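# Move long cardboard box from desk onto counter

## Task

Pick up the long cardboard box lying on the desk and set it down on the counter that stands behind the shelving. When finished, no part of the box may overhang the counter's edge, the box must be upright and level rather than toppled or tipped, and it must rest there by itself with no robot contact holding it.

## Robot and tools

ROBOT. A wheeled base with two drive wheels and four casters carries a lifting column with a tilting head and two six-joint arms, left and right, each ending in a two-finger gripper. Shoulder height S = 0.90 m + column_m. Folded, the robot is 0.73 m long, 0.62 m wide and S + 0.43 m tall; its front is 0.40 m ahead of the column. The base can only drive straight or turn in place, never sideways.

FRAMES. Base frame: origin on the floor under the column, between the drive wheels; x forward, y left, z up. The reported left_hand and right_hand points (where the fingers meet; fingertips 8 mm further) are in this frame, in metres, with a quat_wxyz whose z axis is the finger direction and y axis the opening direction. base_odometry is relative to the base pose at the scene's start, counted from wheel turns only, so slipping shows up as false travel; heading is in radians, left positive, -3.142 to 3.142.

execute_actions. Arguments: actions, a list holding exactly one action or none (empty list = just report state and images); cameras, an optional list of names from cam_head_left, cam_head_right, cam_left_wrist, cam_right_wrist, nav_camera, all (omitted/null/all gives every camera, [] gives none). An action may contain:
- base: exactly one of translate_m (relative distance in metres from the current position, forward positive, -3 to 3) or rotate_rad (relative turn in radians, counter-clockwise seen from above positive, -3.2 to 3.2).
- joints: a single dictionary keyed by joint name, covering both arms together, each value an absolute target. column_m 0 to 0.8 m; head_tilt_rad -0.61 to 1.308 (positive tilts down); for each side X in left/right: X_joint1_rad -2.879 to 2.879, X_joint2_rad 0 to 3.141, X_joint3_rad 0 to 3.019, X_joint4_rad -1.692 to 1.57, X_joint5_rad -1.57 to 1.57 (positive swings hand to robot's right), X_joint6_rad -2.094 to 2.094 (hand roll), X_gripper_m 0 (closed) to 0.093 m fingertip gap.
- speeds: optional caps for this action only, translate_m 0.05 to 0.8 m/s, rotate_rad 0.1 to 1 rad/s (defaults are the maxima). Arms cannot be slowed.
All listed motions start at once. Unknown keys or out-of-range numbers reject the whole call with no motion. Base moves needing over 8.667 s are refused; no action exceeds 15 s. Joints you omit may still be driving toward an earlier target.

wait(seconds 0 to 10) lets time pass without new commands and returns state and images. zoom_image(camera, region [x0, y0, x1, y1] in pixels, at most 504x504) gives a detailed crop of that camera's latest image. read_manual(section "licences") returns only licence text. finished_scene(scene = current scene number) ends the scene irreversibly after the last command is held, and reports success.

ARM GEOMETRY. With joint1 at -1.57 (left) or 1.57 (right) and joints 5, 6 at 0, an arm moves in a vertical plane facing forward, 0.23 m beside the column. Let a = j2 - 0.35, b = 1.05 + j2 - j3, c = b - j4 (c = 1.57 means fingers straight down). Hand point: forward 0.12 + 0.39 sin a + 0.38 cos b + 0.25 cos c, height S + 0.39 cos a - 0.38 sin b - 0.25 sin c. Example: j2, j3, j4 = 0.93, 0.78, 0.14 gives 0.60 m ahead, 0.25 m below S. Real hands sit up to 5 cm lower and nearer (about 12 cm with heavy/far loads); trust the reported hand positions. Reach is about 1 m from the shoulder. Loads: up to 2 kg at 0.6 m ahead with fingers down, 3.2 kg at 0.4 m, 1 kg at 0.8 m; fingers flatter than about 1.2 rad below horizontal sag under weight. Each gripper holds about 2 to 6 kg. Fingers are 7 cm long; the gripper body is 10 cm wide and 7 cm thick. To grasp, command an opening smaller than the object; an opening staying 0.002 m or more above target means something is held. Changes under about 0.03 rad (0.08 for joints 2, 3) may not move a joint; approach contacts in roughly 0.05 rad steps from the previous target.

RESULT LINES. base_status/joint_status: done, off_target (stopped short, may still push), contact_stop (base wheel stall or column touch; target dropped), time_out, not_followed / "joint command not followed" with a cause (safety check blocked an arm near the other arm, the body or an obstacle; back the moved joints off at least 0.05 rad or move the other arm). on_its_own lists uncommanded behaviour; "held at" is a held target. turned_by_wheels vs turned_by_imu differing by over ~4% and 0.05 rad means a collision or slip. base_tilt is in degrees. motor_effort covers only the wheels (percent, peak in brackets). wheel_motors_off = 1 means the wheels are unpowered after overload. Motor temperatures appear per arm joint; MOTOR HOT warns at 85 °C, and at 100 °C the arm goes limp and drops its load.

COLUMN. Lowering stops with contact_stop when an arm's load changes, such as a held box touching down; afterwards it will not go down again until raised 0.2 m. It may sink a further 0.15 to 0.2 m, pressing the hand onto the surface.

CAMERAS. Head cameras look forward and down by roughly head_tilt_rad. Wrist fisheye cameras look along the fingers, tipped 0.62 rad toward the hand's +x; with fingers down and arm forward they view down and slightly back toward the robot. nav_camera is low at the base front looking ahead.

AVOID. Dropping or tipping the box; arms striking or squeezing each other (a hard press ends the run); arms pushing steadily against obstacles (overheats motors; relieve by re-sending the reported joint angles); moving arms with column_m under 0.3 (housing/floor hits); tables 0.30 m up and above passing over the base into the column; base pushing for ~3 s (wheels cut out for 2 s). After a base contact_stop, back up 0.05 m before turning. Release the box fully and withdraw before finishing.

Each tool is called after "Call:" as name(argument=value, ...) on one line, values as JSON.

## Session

Call:
execute_actions(actions=[])

Scene clock: 0.00 s.
Motor temperatures (°C, as the motors report them): left_arm=[27 26 26 27 28 25] | right_arm=[27 25 25 27 25 26]
base_odometry: x=+0.000 y=+0.000 heading=+0.000 (m, m, rad; odometry frame)
turned_by_wheels: +0.000 (rad since the last result)
turned_by_imu: +0.000 (rad since the last result)
base_tilt: forward=+0.2 right=-0.7 (deg)
base_status: not commanded
joint_positions: column_m=+0.555 head_tilt_rad=+0.868 left_joint1_rad=-1.556 left_joint2_rad=+0.921 left_joint3_rad=+0.436 left_joint4_rad=-0.904 left_joint5_rad=-0.015 left_joint6_rad=-0.061 left_gripper_m=+0.094 right_joint1_rad=+1.585 right_joint2_rad=+0.899 right_joint3_rad=+0.397 right_joint4_rad=-0.958 right_joint5_rad=-0.025 right_joint6_rad=-0.060 right_gripper_m=+0.095
joint_status: not commanded
wheel_motors_off: 0
motor_effort: left_wheel=-1 right_wheel=+6 (%)
left_hand: x=+0.1606 y=+0.2305 z=+1.2395 quat_wxyz=(+0.419, +0.031, -0.907, -0.024) (m; base frame)
right_hand: x=+0.1363 y=-0.2182 z=+1.2575 quat_wxyz=(+0.450, +0.027, -0.892, -0.029) (m; base frame)
pictures: cam_head_left, cam_head_right, cam_left_wrist, cam_right_wrist, nav_camera
Images, in order (width x height): cam_head_left 504x504, cam_head_right 504x504, cam_left_wrist 616x616, cam_right_wrist 616x616, nav_camera 504x504.

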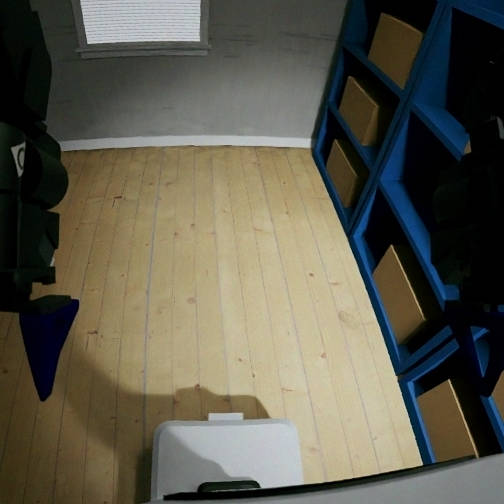

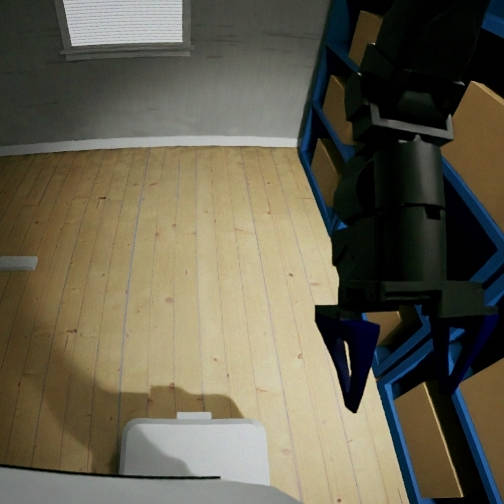

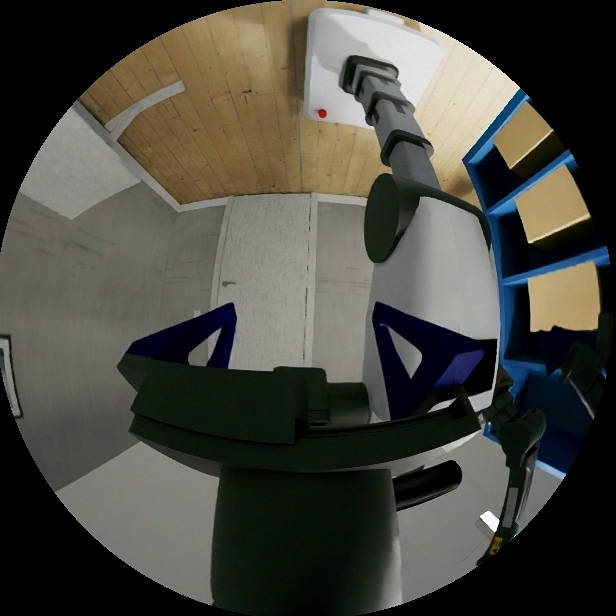

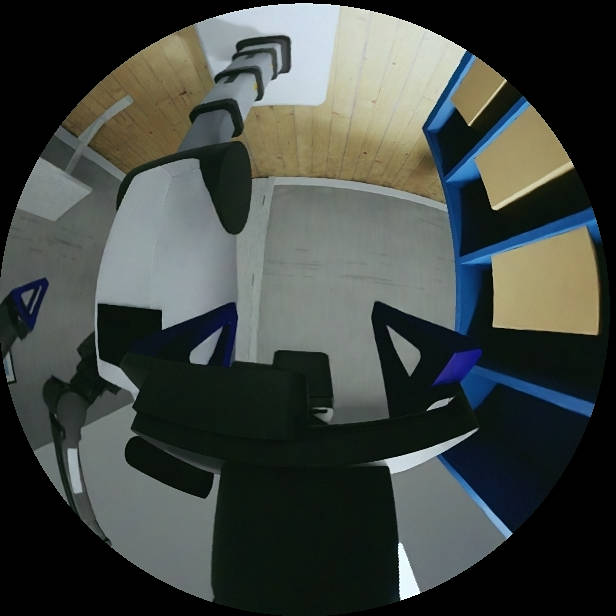

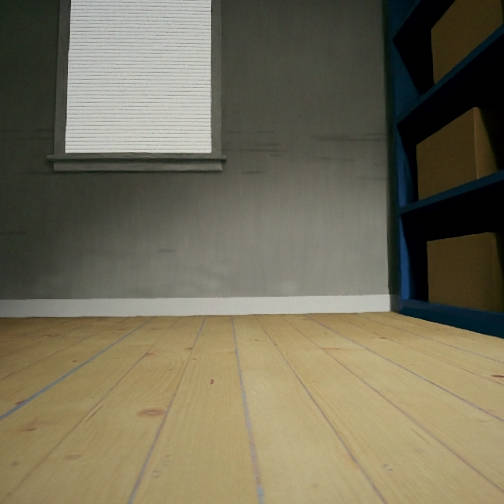

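Mirrored: desk left, gap behind on the right.

Call:
execute_actions(actions=[{"base":{"rotate_rad":1.5},"joints":{"head_tilt_rad":0.6,"column_m":0.35,"left_joint1_rad":-1.57,"left_joint2_rad":1.14,"left_joint3_rad":1.19,"left_joint4_rad":-0.57,"left_joint5_rad":0,"left_joint6_rad":0}}], cameras=["cam_head_left","cam_head_right","nav_camera","cam_left_wrist"])

Scene clock: 6.67 s.
Motor temperatures (°C, as the motors report them): left_arm=[27 27 26 27 28 25] | right_arm=[27 25 25 27 25 26]
base_odometry: x=+0.000 y=+0.000 heading=+1.499 (m, m, rad; odometry frame)
turned_by_wheels: +1.499 (rad since the last result)
turned_by_imu: +1.495 (rad since the last result)
base_tilt: forward=+0.2 right=-0.7 (deg)
base_status: done
joint_positions: column_m=+0.350 head_tilt_rad=+0.617 left_joint1_rad=-1.567 left_joint2_rad=+1.146 left_joint3_rad=+1.191 left_joint4_rad=-0.573 left_joint5_rad=-0.001 left_joint6_rad=-0.011 left_gripper_m=+0.094 right_joint1_rad=+1.585 right_joint2_rad=+0.899 right_joint3_rad=+0.397 right_joint4_rad=-0.958 right_joint5_rad=-0.025 right_joint6_rad=-0.060 right_gripper_m=+0.095
joint_status: all done
wheel_motors_off: 0
motor_effort: left_wheel=-4(31) right_wheel=+4(40) (%)
left_hand: x=+0.6044 y=+0.2266 z=+0.9527 quat_wxyz=(+0.002, +0.006, -1.000, -0.002) (m; base frame)
right_hand: x=+0.1363 y=-0.2182 z=+1.0523 quat_wxyz=(+0.450, +0.027, -0.892, -0.029) (m; base frame)
pictures: cam_head_left, cam_head_right, cam_left_wrist, nav_camera
Images, in order (width x height): cam_head_left 504x504, cam_head_right 504x504, cam_left_wrist 616x616, nav_camera 504x504.

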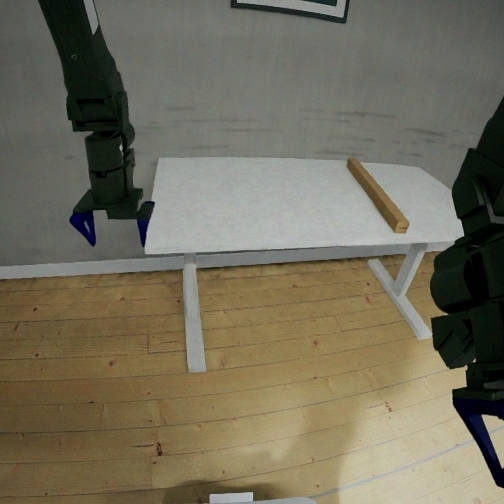

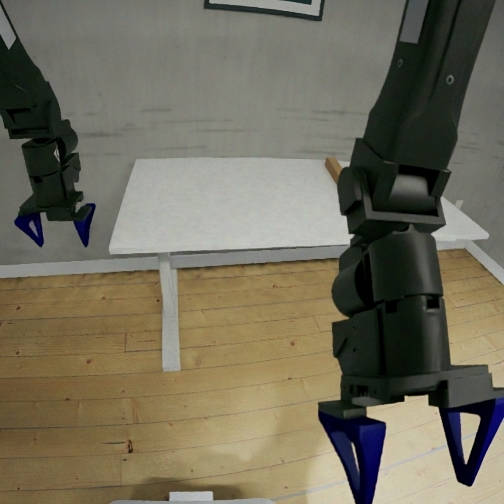

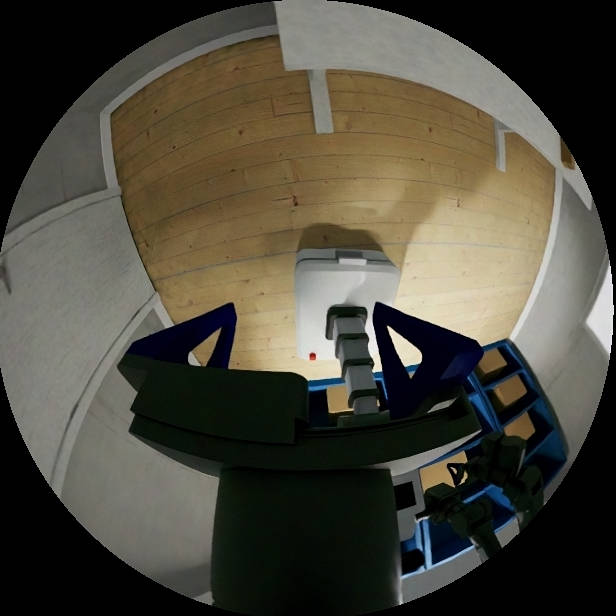

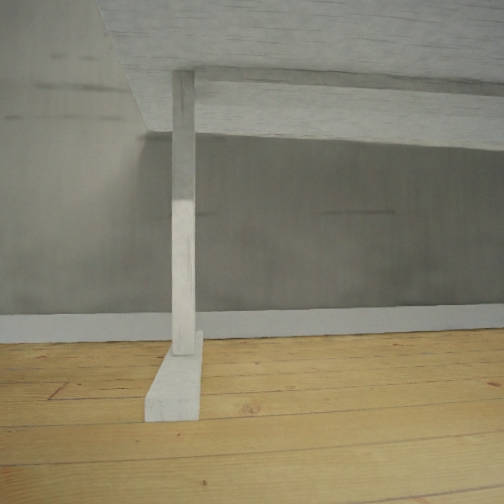

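Call:
execute_actions(actions=[{"base":{"rotate_rad":-0.9},"joints":{"left_joint2_rad":0.92,"left_joint3_rad":0.43,"left_joint4_rad":-0.95}}], cameras=[])

Call:
execute_actions(actions=[{"base":{"translate_m":0.64},"joints":{"right_joint1_rad":1.57,"right_joint2_rad":1.14,"right_joint3_rad":1.19,"right_joint4_rad":-0.57,"right_joint5_rad":0,"right_joint6_rad":0,"head_tilt_rad":0.75}}], cameras=[])

Call:
execute_actions(actions=[{"base":{"rotate_rad":1.0}}], cameras=["cam_head_left","cam_head_right","cam_right_wrist"])

Scene clock: 18.80 s.
Motor temperatures (°C, as the motors report them): left_arm=[27 27 26 27 28 25] | right_arm=[27 25 25 27 25 26]
base_odometry: x=+0.000 y=+0.000 heading=+0.600 (m, m, rad; odometry frame)
turned_by_wheels: -0.899 (rad since the last result)
turned_by_imu: -0.895 (rad since the last result)
base_tilt: forward=+0.2 right=-0.7 (deg)
base_status: done
joint_positions: column_m=+0.350 head_tilt_rad=+0.617 left_joint1_rad=-1.567 left_joint2_rad=+0.915 left_joint3_rad=+0.430 left_joint4_rad=-0.940 left_joint5_rad=-0.001 left_joint6_rad=-0.011 left_gripper_m=+0.094 right_joint1_rad=+1.585 right_joint2_rad=+0.899 right_joint3_rad=+0.397 right_joint4_rad=-0.958 right_joint5_rad=-0.025 right_joint6_rad=-0.060 right_gripper_m=+0.095
joint_status: all done
wheel_motors_off: 0
motor_effort: left_wheel=+1(17) right_wheel=-3(24) (%)
left_hand: x=+0.1530 y=+0.2256 z=+1.0424 quat_wxyz=(+0.436, +0.006, -0.900, -0.004) (m; base frame)
right_hand: x=+0.1363 y=-0.2182 z=+1.0523 quat_wxyz=(+0.450, +0.027, -0.892, -0.029) (m; base frame)
pictures: none
No camera images: the call's "cameras" was empty. Leave "cameras" out to get every camera's image.

Scene clock: 21.70 s.
Motor temperatures (°C, as the motors report them): left_arm=[27 27 26 27 28 25] | right_arm=[27 25 26 27 25 26]
base_odometry: x=+0.528 y=+0.362 heading=+0.600 (m, m, rad; odometry frame)
turned_by_wheels: +0.000 (rad since the last result)
turned_by_imu: +0.002 (rad since the last result)
base_tilt: forward=+0.2 right=-0.7 (deg)
base_status: done
joint_positions: column_m=+0.350 head_tilt_rad=+0.753 left_joint1_rad=-1.567 left_joint2_rad=+0.916 left_joint3_rad=+0.433 left_joint4_rad=-0.940 left_joint5_rad=-0.001 left_joint6_rad=-0.011 left_gripper_m=+0.094 right_joint1_rad=+1.584 right_joint2_rad=+1.133 right_joint3_rad=+1.176 right_joint4_rad=-0.577 right_joint5_rad=-0.004 right_joint6_rad=-0.012 right_gripper_m=+0.095
joint_status: all done
wheel_motors_off: 0
motor_effort: left_wheel=+0(45) right_wheel=+0(48) (%)
left_hand: x=+0.1544 y=+0.2256 z=+1.0419 quat_wxyz=(+0.435, +0.006, -0.901, -0.004) (m; base frame)
right_hand: x=+0.5991 y=-0.2182 z=+0.9559 quat_wxyz=(+0.005, +0.009, -1.000, -0.007) (m; base frame)
pictures: none
No camera images: the call's "cameras" was empty. Leave "cameras" out to get every camera's image.

Scene clock: 24.03 s.
Motor temperatures (°C, as the motors report them): left_arm=[27 27 26 27 28 25] | right_arm=[27 26 26 27 25 26]
base_odometry: x=+0.528 y=+0.362 heading=+1.600 (m, m, rad; odometry frame)
turned_by_wheels: +0.999 (rad since the last result)
turned_by_imu: +0.996 (rad since the last result)
base_tilt: forward=+0.1 right=-0.7 (deg)
base_status: done
joint_positions: column_m=+0.350 head_tilt_rad=+0.753 left_joint1_rad=-1.567 left_joint2_rad=+0.916 left_joint3_rad=+0.433 left_joint4_rad=-0.940 left_joint5_rad=-0.001 left_joint6_rad=-0.011 left_gripper_m=+0.094 right_joint1_rad=+1.579 right_joint2_rad=+1.133 right_joint3_rad=+1.176 right_joint4_rad=-0.577 right_joint5_rad=-0.003 right_joint6_rad=-0.012 right_gripper_m=+0.095
joint_status: not commanded
wheel_motors_off: 0
motor_effort: left_wheel=-3(33) right_wheel=+2(30) (%)
left_hand: x=+0.1544 y=+0.2256 z=+1.0419 quat_wxyz=(+0.435, +0.006, -0.901, -0.004) (m; base frame)
right_hand: x=+0.5991 y=-0.2209 z=+0.9559 quat_wxyz=(+0.005, +0.008, -1.000, -0.005) (m; base frame)
pictures: cam_head_left, cam_head_right, cam_right_wrist
Images, in order (width x height): cam_head_left 504x504, cam_head_right 504x504, cam_right_wrist 616x616.

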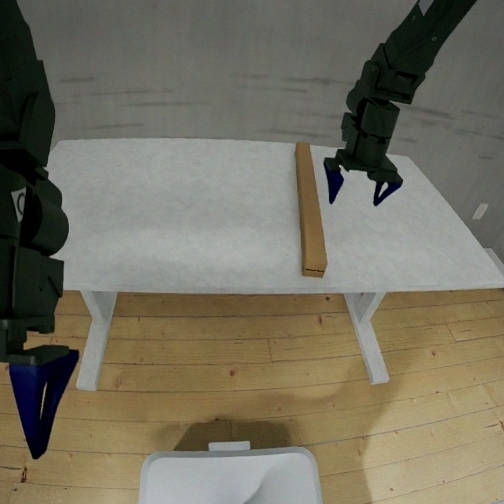

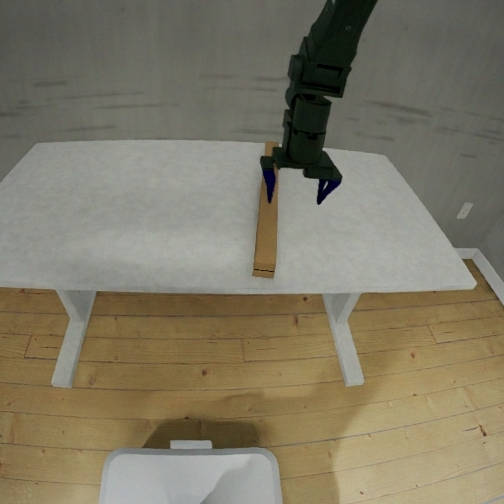

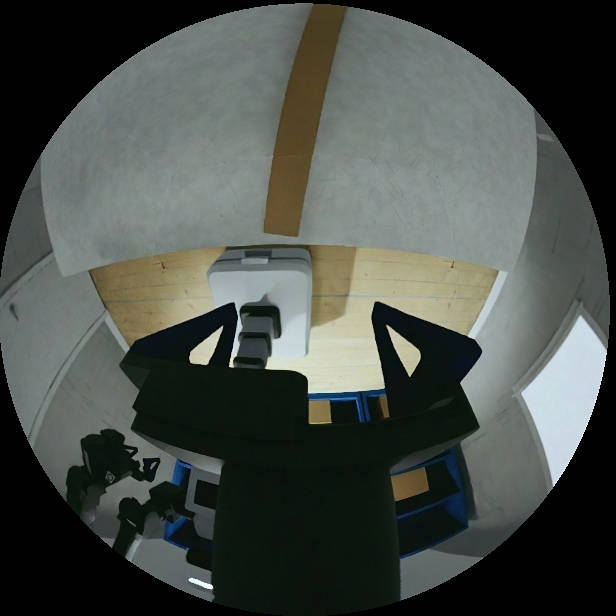

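Call:
execute_actions(actions=[{"base":{"rotate_rad":-0.03},"joints":{"column_m":0.25,"right_joint6_rad":0.14,"head_tilt_rad":0.9}}], cameras=[])

Call:
execute_actions(actions=[{"base":{"translate_m":0.36}}], cameras=["cam_head_left","cam_right_wrist"])

Scene clock: 31.07 s.
Motor temperatures (°C, as the motors report them): left_arm=[27 27 26 27 28 25] | right_arm=[27 26 26 27 25 26]
base_odometry: x=+0.528 y=+0.362 heading=+1.570 (m, m, rad; odometry frame)
turned_by_wheels: -0.030 (rad since the last result)
turned_by_imu: -0.029 (rad since the last result)
base_tilt: forward=+0.2 right=-0.7 (deg)
base_status: done
joint_positions: column_m=+0.250 head_tilt_rad=+0.901 left_joint1_rad=-1.567 left_joint2_rad=+0.916 left_joint3_rad=+0.433 left_joint4_rad=-0.940 left_joint5_rad=-0.001 left_joint6_rad=-0.011 left_gripper_m=+0.094 right_joint1_rad=+1.578 right_joint2_rad=+1.133 right_joint3_rad=+1.176 right_joint4_rad=-0.577 right_joint5_rad=-0.003 right_joint6_rad=+0.126 right_gripper_m=+0.095
joint_status: all done
wheel_motors_off: 0
motor_effort: left_wheel=+1(9) right_wheel=+0(11) (%)
left_hand: x=+0.1544 y=+0.2256 z=+0.9419 quat_wxyz=(+0.435, +0.006, -0.901, -0.004) (m; base frame)
right_hand: x=+0.5991 y=-0.2213 z=+0.8559 quat_wxyz=(+0.005, -0.061, -0.998, -0.004) (m; base frame)
pictures: none
No camera images: the call's "cameras" was empty. Leave "cameras" out to get every camera's image.

Scene clock: 33.40 s.
Motor temperatures (°C, as the motors report them): left_arm=[27 27 26 27 28 25] | right_arm=[27 26 26 27 25 26]
base_odometry: x=+0.528 y=+0.722 heading=+1.571 (m, m, rad; odometry frame)
turned_by_wheels: +0.001 (rad since the last result)
turned_by_imu: +0.002 (rad since the last result)
base_tilt: forward=+0.2 right=-0.7 (deg)
base_status: done
joint_positions: column_m=+0.250 head_tilt_rad=+0.902 left_joint1_rad=-1.567 left_joint2_rad=+0.916 left_joint3_rad=+0.432 left_joint4_rad=-0.940 left_joint5_rad=-0.001 left_joint6_rad=-0.011 left_gripper_m=+0.094 right_joint1_rad=+1.578 right_joint2_rad=+1.133 right_joint3_rad=+1.177 right_joint4_rad=-0.577 right_joint5_rad=-0.003 right_joint6_rad=+0.126 right_gripper_m=+0.095
joint_status: not commanded
wheel_motors_off: 0
motor_effort: left_wheel=+1(37) right_wheel=+0(42) (%)
left_hand: x=+0.1540 y=+0.2256 z=+0.9420 quat_wxyz=(+0.435, +0.006, -0.900, -0.004) (m; base frame)
right_hand: x=+0.5993 y=-0.2213 z=+0.8559 quat_wxyz=(+0.005, -0.061, -0.998, -0.004) (m; base frame)
pictures: cam_head_left, cam_right_wrist
Images, in order (width x height): cam_head_left 504x504, cam_right_wrist 616x616.

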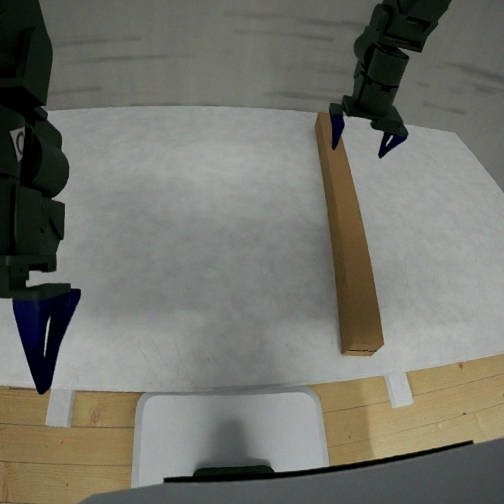

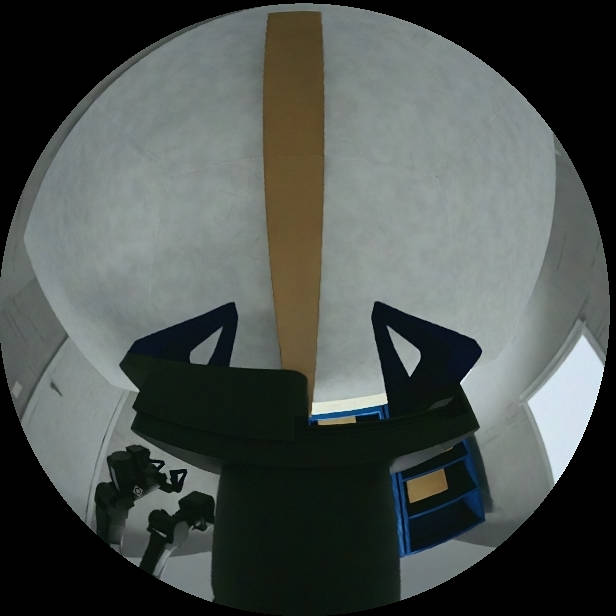

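Call:
execute_actions(actions=[{"base":{"translate_m":-0.035},"joints":{"column_m":0.13}}], cameras=["cam_right_wrist"])

Call:
execute_actions(actions=[{"joints":{"right_gripper_m":0.02}}], cameras=[])

Call:
execute_actions(actions=[{"joints":{"column_m":0.2}}], cameras=["cam_head_left","cam_right_wrist"])

Scene clock: 40.37 s.
Motor temperatures (°C, as the motors report them): left_arm=[27 27 26 27 28 25] | right_arm=[27 26 26 27 25 26]
base_odometry: x=+0.528 y=+0.687 heading=+1.571 (m, m, rad; odometry frame)
turned_by_wheels: +0.000 (rad since the last result)
turned_by_imu: +0.001 (rad since the last result)
base_tilt: forward=+0.2 right=-0.7 (deg)
base_status: done
joint_positions: column_m=+0.130 head_tilt_rad=+0.902 left_joint1_rad=-1.567 left_joint2_rad=+0.916 left_joint3_rad=+0.429 left_joint4_rad=-0.940 left_joint5_rad=-0.001 left_joint6_rad=-0.011 left_gripper_m=+0.094 right_joint1_rad=+1.578 right_joint2_rad=+1.131 right_joint3_rad=+1.177 right_joint4_rad=-0.577 right_joint5_rad=-0.003 right_joint6_rad=+0.126 right_gripper_m=+0.095
joint_status: all done
wheel_motors_off: 0
motor_effort: left_wheel=+0(24) right_wheel=-1(38) (%)
left_hand: x=+0.1523 y=+0.2255 z=+0.8226 quat_wxyz=(+0.436, +0.006, -0.900, -0.004) (m; base frame)
right_hand: x=+0.5997 y=-0.2213 z=+0.7367 quat_wxyz=(+0.004, -0.061, -0.998, -0.004) (m; base frame)
pictures: cam_right_wrist
Images, in order (width x height): cam_right_wrist 616x616.

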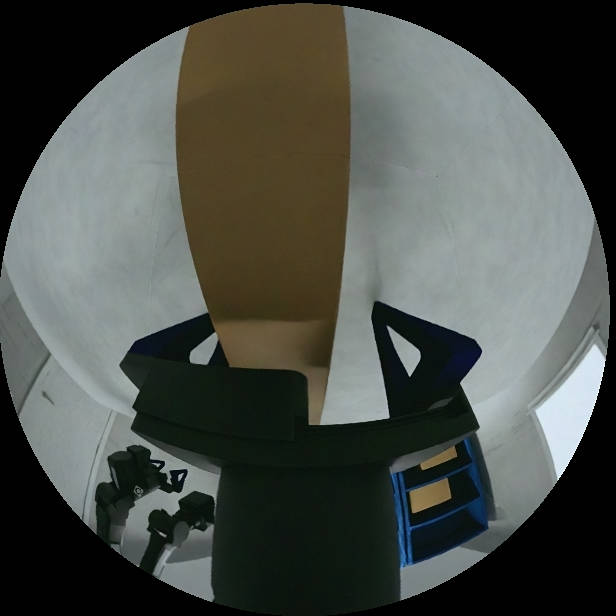

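Scene clock: 41.03 s.
Motor temperatures (°C, as the motors report them): left_arm=[27 27 26 27 28 25] | right_arm=[27 27 27 27 25 26]
base_odometry: x=+0.528 y=+0.687 heading=+1.571 (m, m, rad; odometry frame)
turned_by_wheels: +0.000 (rad since the last result)
turned_by_imu: +0.000 (rad since the last result)
base_tilt: forward=+0.2 right=-0.7 (deg)
base_status: not commanded
joint_positions: column_m=+0.130 head_tilt_rad=+0.902 left_joint1_rad=-1.567 left_joint2_rad=+0.916 left_joint3_rad=+0.429 left_joint4_rad=-0.940 left_joint5_rad=-0.001 left_joint6_rad=-0.011 left_gripper_m=+0.094 right_joint1_rad=+1.578 right_joint2_rad=+1.131 right_joint3_rad=+1.177 right_joint4_rad=-0.577 right_joint5_rad=-0.002 right_joint6_rad=+0.129 right_gripper_m=+0.049
joint_status: right_gripper_m off_target (ended at +0.049, target +0.020)
wheel_motors_off: 0
motor_effort: left_wheel=+0(0) right_wheel=-2(1) (%)
left_hand: x=+0.1523 y=+0.2255 z=+0.8226 quat_wxyz=(+0.436, +0.006, -0.900, -0.004) (m; base frame)
right_hand: x=+0.5999 y=-0.2214 z=+0.7369 quat_wxyz=(+0.004, -0.063, -0.998, -0.004) (m; base frame)
pictures: none
No camera images: the call's "cameras" was empty. Leave "cameras" out to get every camera's image.

Scene clock: 42.53 s.
Motor temperatures (°C, as the motors report them): left_arm=[27 27 26 27 28 25] | right_arm=[27 27 27 27 25 26]
base_odometry: x=+0.528 y=+0.687 heading=+1.571 (m, m, rad; odometry frame)
turned_by_wheels: +0.000 (rad since the last result)
turned_by_imu: +0.000 (rad since the last result)
base_tilt: forward=+0.2 right=-0.7 (deg)
base_status: not commanded
joint_positions: column_m=+0.200 head_tilt_rad=+0.902 left_joint1_rad=-1.567 left_joint2_rad=+0.916 left_joint3_rad=+0.429 left_joint4_rad=-0.940 left_joint5_rad=-0.001 left_joint6_rad=-0.011 left_gripper_m=+0.094 right_joint1_rad=+1.578 right_joint2_rad=+1.134 right_joint3_rad=+1.177 right_joint4_rad=-0.577 right_joint5_rad=-0.002 right_joint6_rad=+0.129 right_gripper_m=+0.049
joint_status: all done
wheel_motors_off: 0
motor_effort: left_wheel=+0(0) right_wheel=-1(1) (%)
left_hand: x=+0.1523 y=+0.2255 z=+0.8924 quat_wxyz=(+0.436, +0.006, -0.900, -0.004) (m; base frame)
right_hand: x=+0.5991 y=-0.2214 z=+0.8054 quat_wxyz=(+0.005, -0.063, -0.998, -0.004) (m; base frame)
pictures: cam_head_left, cam_right_wrist
Images, in order (width x height): cam_head_left 504x504, cam_right_wrist 616x616.

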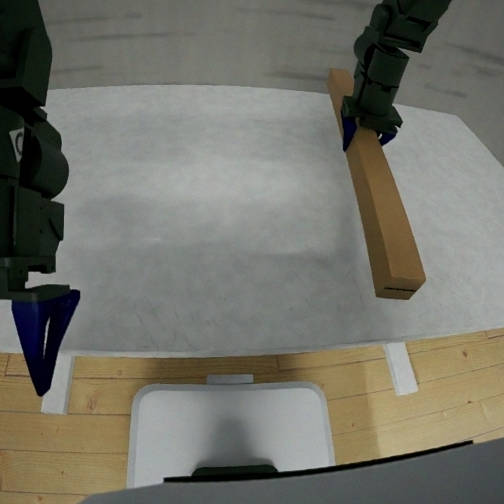

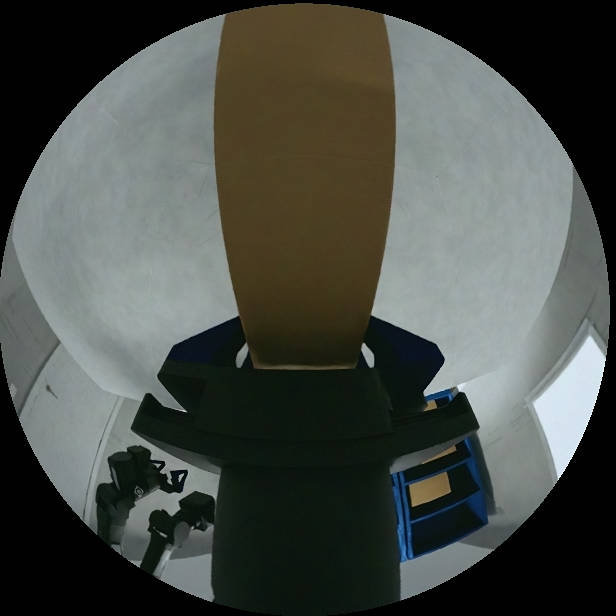

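Call:
execute_actions(actions=[{"base":{"translate_m":-0.5},"joints":{"column_m":0.35}}], cameras=[])

Call:
execute_actions(actions=[{"base":{"rotate_rad":1.6},"joints":{"right_joint2_rad":0.25,"right_joint3_rad":0.1,"right_joint4_rad":1.2,"right_joint6_rad":0,"head_tilt_rad":0.7}}], cameras=["cam_head_left","nav_camera"])

Call:
execute_actions(actions=[{"base":{"translate_m":1.0}}], cameras=["cam_head_left","nav_camera"])

Scene clock: 50.60 s.
Motor temperatures (°C, as the motors report them): left_arm=[27 27 26 27 28 25] | right_arm=[27 27 27 27 25 26]
base_odometry: x=+0.528 y=+0.186 heading=+1.572 (m, m, rad; odometry frame)
turned_by_wheels: +0.001 (rad since the last result)
turned_by_imu: +0.002 (rad since the last result)
base_tilt: forward=+0.2 right=-0.7 (deg)
base_status: done
joint_positions: column_m=+0.350 head_tilt_rad=+0.902 left_joint1_rad=-1.567 left_joint2_rad=+0.916 left_joint3_rad=+0.428 left_joint4_rad=-0.940 left_joint5_rad=-0.001 left_joint6_rad=-0.011 left_gripper_m=+0.094 right_joint1_rad=+1.578 right_joint2_rad=+1.136 right_joint3_rad=+1.176 right_joint4_rad=-0.577 right_joint5_rad=-0.002 right_joint6_rad=+0.129 right_gripper_m=+0.049
joint_status: all done
wheel_motors_off: 0
motor_effort: left_wheel=+1(31) right_wheel=-2(33) (%)
left_hand: x=+0.1517 y=+0.2255 z=+1.0426 quat_wxyz=(+0.437, +0.006, -0.899, -0.004) (m; base frame)
right_hand: x=+0.5976 y=-0.2214 z=+0.9539 quat_wxyz=(+0.007, -0.063, -0.998, -0.004) (m; base frame)
pictures: none
No camera images: the call's "cameras" was empty. Leave "cameras" out to get every camera's image.

Scene clock: 53.50 s.
Motor temperatures (°C, as the motors report them): left_arm=[27 27 26 27 28 25] | right_arm=[27 27 27 27 25 26]
base_odometry: x=+0.528 y=+0.186 heading=-3.112 (m, m, rad; odometry frame)
turned_by_wheels: +1.599 (rad since the last result)
turned_by_imu: +1.594 (rad since the last result)
base_tilt: forward=+0.2 right=-0.6 (deg)
base_status: done
joint_positions: column_m=+0.350 head_tilt_rad=+0.717 left_joint1_rad=-1.567 left_joint2_rad=+0.916 left_joint3_rad=+0.428 left_joint4_rad=-0.940 left_joint5_rad=-0.001 left_joint6_rad=-0.011 left_gripper_m=+0.094 right_joint1_rad=+1.578 right_joint2_rad=+0.253 right_joint3_rad=+0.097 right_joint4_rad=+1.173 right_joint5_rad=-0.002 right_joint6_rad=+0.013 right_gripper_m=+0.049
joint_status: all done
wheel_motors_off: 0
motor_effort: left_wheel=-2(28) right_wheel=+3(42) (%)
left_hand: x=+0.1517 y=+0.2255 z=+1.0426 quat_wxyz=(+0.437, +0.006, -0.899, -0.004) (m; base frame)
right_hand: x=+0.4712 y=-0.2239 z=+1.2711 quat_wxyz=(-0.696, -0.005, -0.718, -0.008) (m; base frame)
pictures: cam_head_left, nav_camera
Images, in order (width x height): cam_head_left 504x504, nav_camera 504x504.

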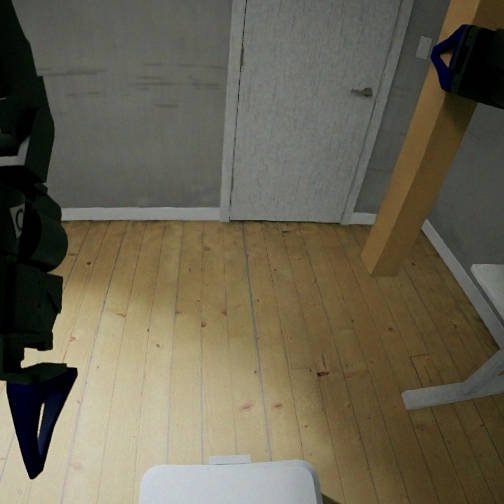

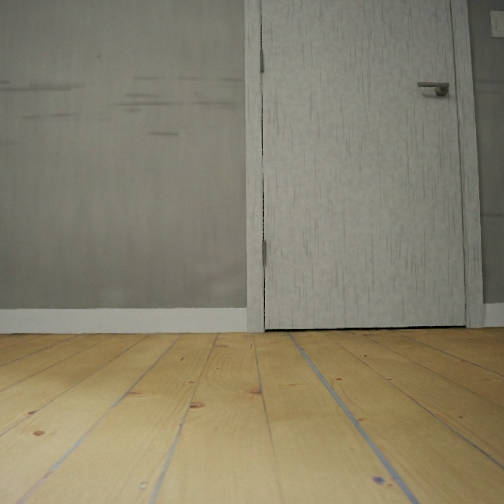

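Scene clock: 56.97 s.
Motor temperatures (°C, as the motors report them): left_arm=[27 27 26 27 28 25] | right_arm=[27 26 27 27 25 26]
base_odometry: x=-0.471 y=+0.157 heading=-3.112 (m, m, rad; odometry frame)
turned_by_wheels: +0.000 (rad since the last result)
turned_by_imu: +0.002 (rad since the last result)
base_tilt: forward=+0.2 right=-0.7 (deg)
base_status: done
joint_positions: column_m=+0.350 head_tilt_rad=+0.716 left_joint1_rad=-1.567 left_joint2_rad=+0.916 left_joint3_rad=+0.432 left_joint4_rad=-0.940 left_joint5_rad=-0.001 left_joint6_rad=-0.011 left_gripper_m=+0.094 right_joint1_rad=+1.578 right_joint2_rad=+0.252 right_joint3_rad=+0.096 right_joint4_rad=+1.173 right_joint5_rad=-0.002 right_joint6_rad=+0.013 right_gripper_m=+0.049
joint_status: not commanded
wheel_motors_off: 0
motor_effort: left_wheel=+1(30) right_wheel=+1(57) (%)
left_hand: x=+0.1540 y=+0.2256 z=+1.0419 quat_wxyz=(+0.435, +0.006, -0.900, -0.004) (m; base frame)
right_hand: x=+0.4708 y=-0.2239 z=+1.2708 quat_wxyz=(-0.696, -0.005, -0.718, -0.008) (m; base frame)
pictures: cam_head_left, nav_camera
Images, in order (width x height): cam_head_left 504x504, nav_camera 504x504.

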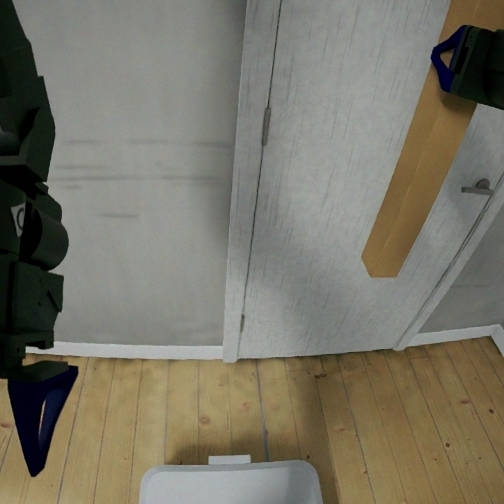

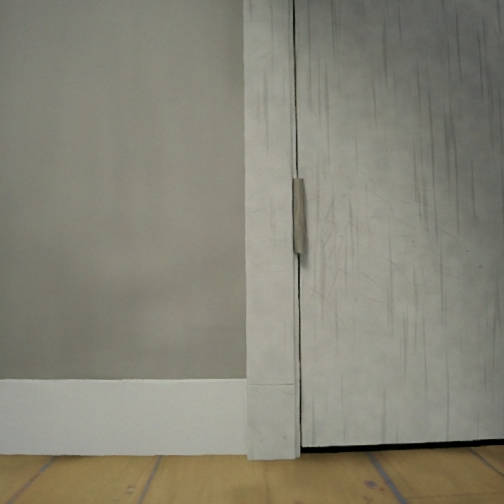

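Call:
execute_actions(actions=[{"base":{"translate_m":0.22}}], cameras=[])

Call:
execute_actions(actions=[{"base":{"rotate_rad":1.4}}], cameras=["cam_head_left","nav_camera"])

Scene clock: 62.50 s.
Motor temperatures (°C, as the motors report them): left_arm=[27 27 26 27 28 25] | right_arm=[27 26 27 27 25 26]
base_odometry: x=-0.691 y=+0.150 heading=-3.112 (m, m, rad; odometry frame)
turned_by_wheels: +0.000 (rad since the last result)
turned_by_imu: +0.002 (rad since the last result)
base_tilt: forward=+0.2 right=-0.7 (deg)
base_status: done
joint_positions: column_m=+0.350 head_tilt_rad=+0.716 left_joint1_rad=-1.567 left_joint2_rad=+0.916 left_joint3_rad=+0.433 left_joint4_rad=-0.940 left_joint5_rad=-0.001 left_joint6_rad=-0.011 left_gripper_m=+0.094 right_joint1_rad=+1.578 right_joint2_rad=+0.253 right_joint3_rad=+0.094 right_joint4_rad=+1.173 right_joint5_rad=-0.002 right_joint6_rad=+0.013 right_gripper_m=+0.049
joint_status: not commanded
wheel_motors_off: 0
motor_effort: left_wheel=+0(21) right_wheel=+1(30) (%)
left_hand: x=+0.1547 y=+0.2256 z=+1.0416 quat_wxyz=(+0.435, +0.006, -0.901, -0.004) (m; base frame)
right_hand: x=+0.4704 y=-0.2239 z=+1.2700 quat_wxyz=(-0.695, -0.005, -0.719, -0.008) (m; base frame)
pictures: none
No camera images: the call's "cameras" was empty. Leave "cameras" out to get every camera's image.

Scene clock: 65.20 s.
Motor temperatures (°C, as the motors report them): left_arm=[27 27 26 27 28 25] | right_arm=[27 26 27 27 25 26]
base_odometry: x=-0.691 y=+0.150 heading=-1.713 (m, m, rad; odometry frame)
turned_by_wheels: +1.399 (rad since the last result)
turned_by_imu: +1.394 (rad since the last result)
base_tilt: forward=+0.2 right=-0.7 (deg)
base_status: done
joint_positions: column_m=+0.350 head_tilt_rad=+0.716 left_joint1_rad=-1.567 left_joint2_rad=+0.916 left_joint3_rad=+0.433 left_joint4_rad=-0.940 left_joint5_rad=-0.001 left_joint6_rad=-0.011 left_gripper_m=+0.094 right_joint1_rad=+1.578 right_joint2_rad=+0.253 right_joint3_rad=+0.094 right_joint4_rad=+1.173 right_joint5_rad=-0.002 right_joint6_rad=+0.013 right_gripper_m=+0.049
joint_status: not commanded
wheel_motors_off: 0
motor_effort: left_wheel=-1(33) right_wheel=+3(40) (%)
left_hand: x=+0.1547 y=+0.2256 z=+1.0416 quat_wxyz=(+0.435, +0.006, -0.901, -0.004) (m; base frame)
right_hand: x=+0.4704 y=-0.2239 z=+1.2700 quat_wxyz=(-0.695, -0.005, -0.719, -0.008) (m; base frame)
pictures: cam_head_left, nav_camera
Images, in order (width x height): cam_head_left 504x504, nav_camera 504x504.

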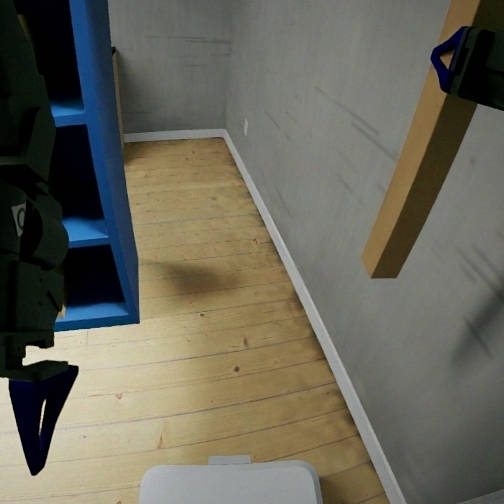

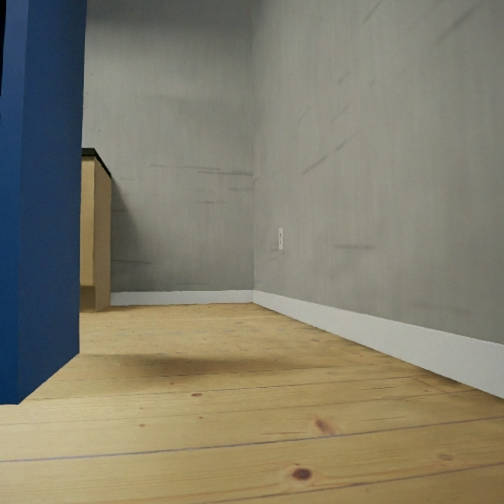

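Call:
execute_actions(actions=[{"base":{"rotate_rad":-0.12}}], cameras=[])

Call:
execute_actions(actions=[{"base":{"translate_m":0.58}}], cameras=[])

Call:
execute_actions(actions=[{"base":{"rotate_rad":0.31},"joints":{"head_tilt_rad":0.95}}], cameras=["cam_head_left","cam_head_right","nav_camera"])

Scene clock: 74.87 s.
Motor temperatures (°C, as the motors report them): left_arm=[27 27 26 27 28 25] | right_arm=[27 26 27 27 25 26]
base_odometry: x=-0.691 y=+0.150 heading=-1.832 (m, m, rad; odometry frame)
turned_by_wheels: -0.119 (rad since the last result)
turned_by_imu: -0.118 (rad since the last result)
base_tilt: forward=+0.2 right=-0.7 (deg)
base_status: done
joint_positions: column_m=+0.350 head_tilt_rad=+0.716 left_joint1_rad=-1.567 left_joint2_rad=+0.916 left_joint3_rad=+0.433 left_joint4_rad=-0.940 left_joint5_rad=-0.001 left_joint6_rad=-0.011 left_gripper_m=+0.094 right_joint1_rad=+1.578 right_joint2_rad=+0.253 right_joint3_rad=+0.094 right_joint4_rad=+1.173 right_joint5_rad=-0.002 right_joint6_rad=+0.013 right_gripper_m=+0.049
joint_status: not commanded
wheel_motors_off: 0
motor_effort: left_wheel=+3(22) right_wheel=-3(23) (%)
left_hand: x=+0.1547 y=+0.2256 z=+1.0416 quat_wxyz=(+0.435, +0.006, -0.901, -0.004) (m; base frame)
right_hand: x=+0.4704 y=-0.2239 z=+1.2700 quat_wxyz=(-0.695, -0.005, -0.719, -0.008) (m; base frame)
pictures: none
No camera images: the call's "cameras" was empty. Leave "cameras" out to get every camera's image.

Scene clock: 77.50 s.
Motor temperatures (°C, as the motors report them): left_arm=[27 27 26 27 28 25] | right_arm=[27 26 27 27 25 26]
base_odometry: x=-0.841 y=-0.410 heading=-1.831 (m, m, rad; odometry frame)
turned_by_wheels: +0.001 (rad since the last result)
turned_by_imu: +0.002 (rad since the last result)
base_tilt: forward=+0.2 right=-0.7 (deg)
base_status: done
joint_positions: column_m=+0.350 head_tilt_rad=+0.716 left_joint1_rad=-1.567 left_joint2_rad=+0.916 left_joint3_rad=+0.433 left_joint4_rad=-0.940 left_joint5_rad=-0.001 left_joint6_rad=-0.011 left_gripper_m=+0.094 right_joint1_rad=+1.578 right_joint2_rad=+0.254 right_joint3_rad=+0.094 right_joint4_rad=+1.173 right_joint5_rad=-0.002 right_joint6_rad=+0.013 right_gripper_m=+0.049
joint_status: not commanded
wheel_motors_off: 0
motor_effort: left_wheel=+0(45) right_wheel=+0(45) (%)
left_hand: x=+0.1547 y=+0.2256 z=+1.0416 quat_wxyz=(+0.435, +0.006, -0.901, -0.004) (m; base frame)
right_hand: x=+0.4704 y=-0.2239 z=+1.2698 quat_wxyz=(-0.695, -0.005, -0.719, -0.008) (m; base frame)
pictures: none
No camera images: the call's "cameras" was empty. Leave "cameras" out to get every camera's image.

Scene clock: 78.93 s.
Motor temperatures (°C, as the motors report them): left_arm=[27 27 26 27 28 25] | right_arm=[27 26 27 27 25 26]
base_odometry: x=-0.841 y=-0.410 heading=-1.522 (m, m, rad; odometry frame)
turned_by_wheels: +0.309 (rad since the last result)
turned_by_imu: +0.308 (rad since the last result)
base_tilt: forward=+0.1 right=-0.7 (deg)
base_status: done
joint_positions: column_m=+0.350 head_tilt_rad=+0.950 left_joint1_rad=-1.567 left_joint2_rad=+0.916 left_joint3_rad=+0.433 left_joint4_rad=-0.940 left_joint5_rad=-0.001 left_joint6_rad=-0.011 left_gripper_m=+0.094 right_joint1_rad=+1.578 right_joint2_rad=+0.254 right_joint3_rad=+0.094 right_joint4_rad=+1.173 right_joint5_rad=-0.002 right_joint6_rad=+0.013 right_gripper_m=+0.049
joint_status: all done
wheel_motors_off: 0
motor_effort: left_wheel=-1(31) right_wheel=+2(34) (%)
left_hand: x=+0.1547 y=+0.2256 z=+1.0416 quat_wxyz=(+0.435, +0.006, -0.901, -0.004) (m; base frame)
right_hand: x=+0.4704 y=-0.2239 z=+1.2698 quat_wxyz=(-0.695, -0.005, -0.719, -0.008) (m; base frame)
pictures: cam_head_left, cam_head_right, nav_camera
Images, in order (width x height): cam_head_left 504x504, cam_head_right 504x504, nav_camera 504x504.

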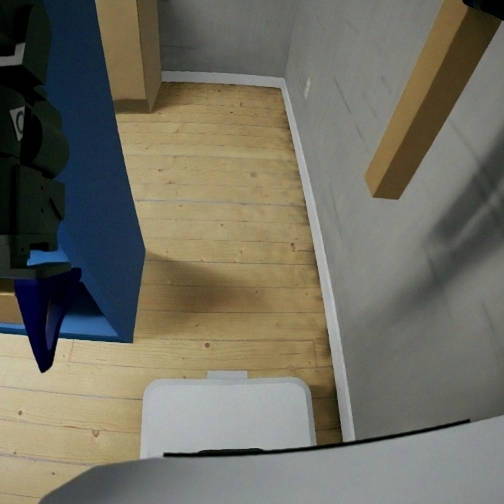

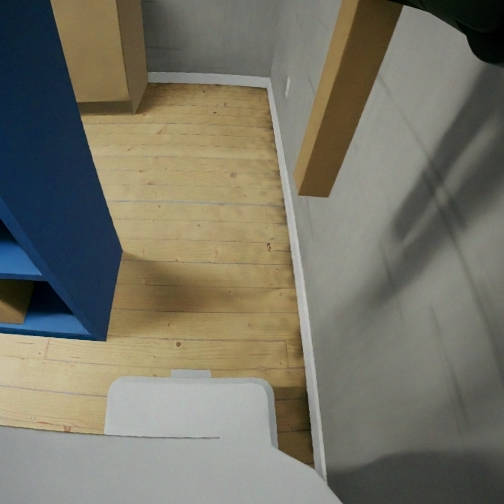

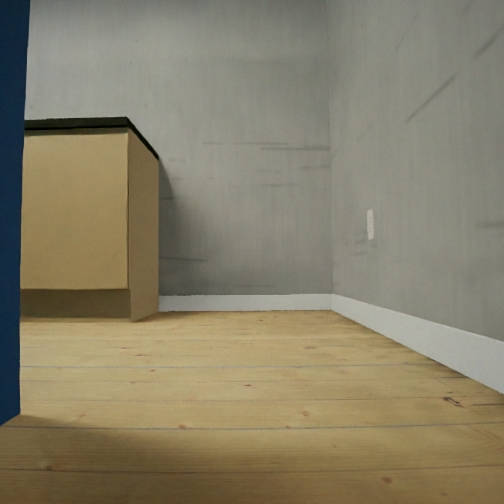

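Call:
execute_actions(actions=[{"base":{"translate_m":1.25},"speeds":{"translate_m":0.5},"joints":{"column_m":0.55}}], cameras=["nav_camera"])

Call:
execute_actions(actions=[{"base":{"rotate_rad":0.28},"speeds":{"rotate_rad":0.5}}], cameras=[])

Call:
execute_actions(actions=[{"base":{"translate_m":0.25}}], cameras=[])

Call:
execute_actions(actions=[{"base":{"rotate_rad":0.4},"speeds":{"rotate_rad":0.5},"joints":{"head_tilt_rad":0.8}}], cameras=["cam_head_left","nav_camera","cam_left_wrist"])

Scene clock: 91.70 s.
Motor temperatures (°C, as the motors report them): left_arm=[27 27 26 27 28 25] | right_arm=[27 25 27 27 25 26]
base_odometry: x=-0.780 y=-1.659 heading=-1.522 (m, m, rad; odometry frame)
turned_by_wheels: +0.000 (rad since the last result)
turned_by_imu: +0.004 (rad since the last result)
base_tilt: forward=+0.2 right=-0.7 (deg)
base_status: done
joint_positions: column_m=+0.550 head_tilt_rad=+0.951 left_joint1_rad=-1.567 left_joint2_rad=+0.916 left_joint3_rad=+0.432 left_joint4_rad=-0.940 left_joint5_rad=-0.001 left_joint6_rad=-0.011 left_gripper_m=+0.094 right_joint1_rad=+1.578 right_joint2_rad=+0.253 right_joint3_rad=+0.093 right_joint4_rad=+1.173 right_joint5_rad=-0.002 right_joint6_rad=+0.013 right_gripper_m=+0.049
joint_status: all done
wheel_motors_off: 0
motor_effort: left_wheel=+0(32) right_wheel=+1(49) (%)
left_hand: x=+0.1539 y=+0.2256 z=+1.2419 quat_wxyz=(+0.435, +0.006, -0.900, -0.004) (m; base frame)
right_hand: x=+0.4700 y=-0.2239 z=+1.4696 quat_wxyz=(-0.695, -0.005, -0.719, -0.008) (m; base frame)
pictures: nav_camera
Images, in order (width x height): nav_camera 504x504.

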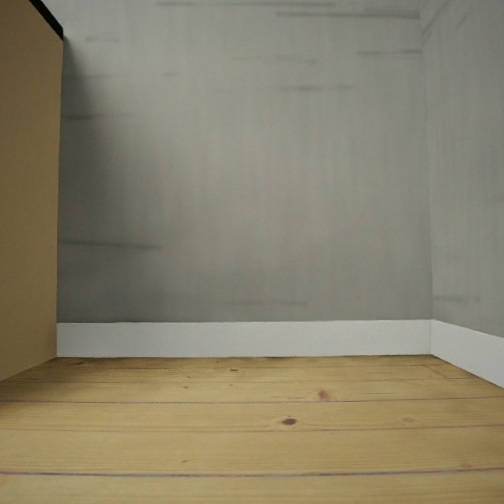

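Scene clock: 93.07 s.
Motor temperatures (°C, as the motors report them): left_arm=[27 27 26 27 28 25] | right_arm=[27 25 27 27 25 26]
base_odometry: x=-0.780 y=-1.659 heading=-1.243 (m, m, rad; odometry frame)
turned_by_wheels: +0.279 (rad since the last result)
turned_by_imu: +0.277 (rad since the last result)
base_tilt: forward=+0.2 right=-0.7 (deg)
base_status: done
joint_positions: column_m=+0.550 head_tilt_rad=+0.951 left_joint1_rad=-1.567 left_joint2_rad=+0.916 left_joint3_rad=+0.432 left_joint4_rad=-0.940 left_joint5_rad=-0.001 left_joint6_rad=-0.011 left_gripper_m=+0.094 right_joint1_rad=+1.578 right_joint2_rad=+0.253 right_joint3_rad=+0.093 right_joint4_rad=+1.173 right_joint5_rad=-0.002 right_joint6_rad=+0.013 right_gripper_m=+0.049
joint_status: not commanded
wheel_motors_off: 0
motor_effort: left_wheel=-1(32) right_wheel=+1(41) (%)
left_hand: x=+0.1539 y=+0.2256 z=+1.2419 quat_wxyz=(+0.435, +0.006, -0.900, -0.004) (m; base frame)
right_hand: x=+0.4700 y=-0.2239 z=+1.4696 quat_wxyz=(-0.695, -0.005, -0.719, -0.008) (m; base frame)
pictures: none
No camera images: the call's "cameras" was empty. Leave "cameras" out to get every camera's image.

Scene clock: 94.97 s.
Motor temperatures (°C, as the motors report them): left_arm=[27 27 26 27 28 25] | right_arm=[27 25 27 27 25 26]
base_odometry: x=-0.699 y=-1.896 heading=-1.243 (m, m, rad; odometry frame)
turned_by_wheels: +0.000 (rad since the last result)
turned_by_imu: +0.001 (rad since the last result)
base_tilt: forward=+0.2 right=-0.7 (deg)
base_status: done
joint_positions: column_m=+0.550 head_tilt_rad=+0.951 left_joint1_rad=-1.567 left_joint2_rad=+0.916 left_joint3_rad=+0.434 left_joint4_rad=-0.940 left_joint5_rad=-0.001 left_joint6_rad=-0.011 left_gripper_m=+0.094 right_joint1_rad=+1.578 right_joint2_rad=+0.254 right_joint3_rad=+0.093 right_joint4_rad=+1.173 right_joint5_rad=-0.002 right_joint6_rad=+0.013 right_gripper_m=+0.049
joint_status: not commanded
wheel_motors_off: 0
motor_effort: left_wheel=+0(31) right_wheel=+1(51) (%)
left_hand: x=+0.1549 y=+0.2256 z=+1.2415 quat_wxyz=(+0.434, +0.006, -0.901, -0.004) (m; base frame)
right_hand: x=+0.4700 y=-0.2239 z=+1.4693 quat_wxyz=(-0.694, -0.005, -0.720, -0.008) (m; base frame)
pictures: none
No camera images: the call's "cameras" was empty. Leave "cameras" out to get every camera's image.

Scene clock: 96.57 s.
Motor temperatures (°C, as the motors report them): left_arm=[27 27 26 27 28 25] | right_arm=[27 25 27 27 25 26]
base_odometry: x=-0.699 y=-1.896 heading=-0.843 (m, m, rad; odometry frame)
turned_by_wheels: +0.399 (rad since the last result)
turned_by_imu: +0.397 (rad since the last result)
base_tilt: forward=+0.2 right=-0.7 (deg)
base_status: done
joint_positions: column_m=+0.550 head_tilt_rad=+0.816 left_joint1_rad=-1.567 left_joint2_rad=+0.916 left_joint3_rad=+0.434 left_joint4_rad=-0.940 left_joint5_rad=-0.001 left_joint6_rad=-0.011 left_gripper_m=+0.094 right_joint1_rad=+1.578 right_joint2_rad=+0.254 right_joint3_rad=+0.093 right_joint4_rad=+1.173 right_joint5_rad=-0.002 right_joint6_rad=+0.013 right_gripper_m=+0.049
joint_status: all done
wheel_motors_off: 0
motor_effort: left_wheel=-1(31) right_wheel=+1(41) (%)
left_hand: x=+0.1549 y=+0.2256 z=+1.2415 quat_wxyz=(+0.434, +0.006, -0.901, -0.004) (m; base frame)
right_hand: x=+0.4700 y=-0.2239 z=+1.4693 quat_wxyz=(-0.694, -0.005, -0.720, -0.008) (m; base frame)
pictures: cam_head_left, cam_left_wrist, nav_camera
Images, in order (width x height): cam_head_left 504x504, cam_left_wrist 616x616, nav_camera 504x504.

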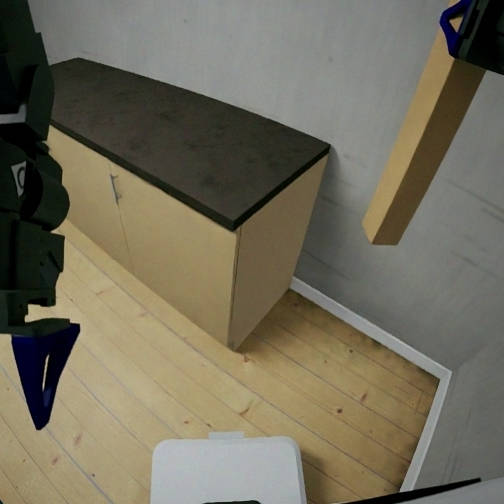

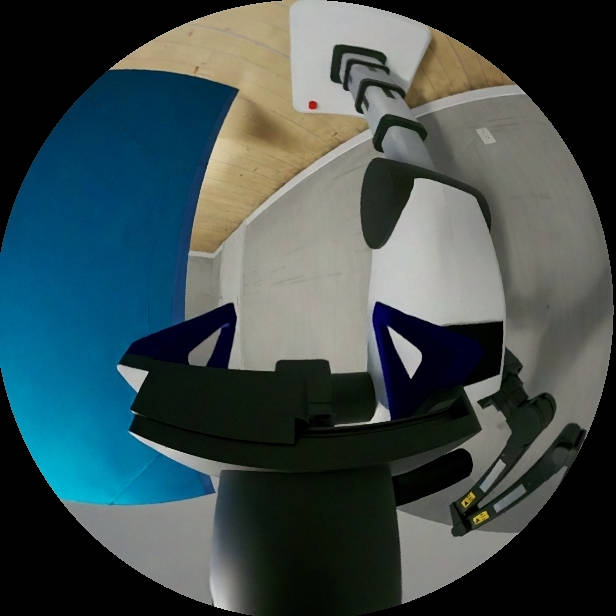

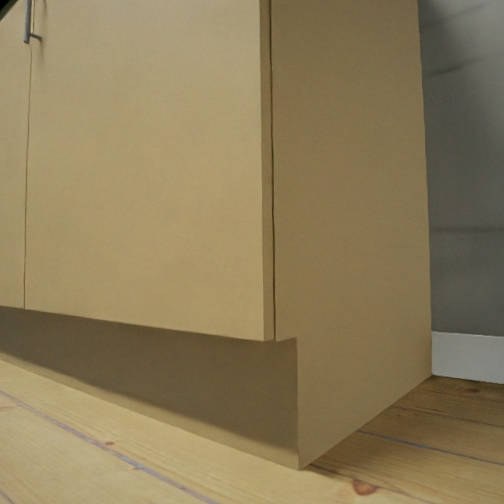

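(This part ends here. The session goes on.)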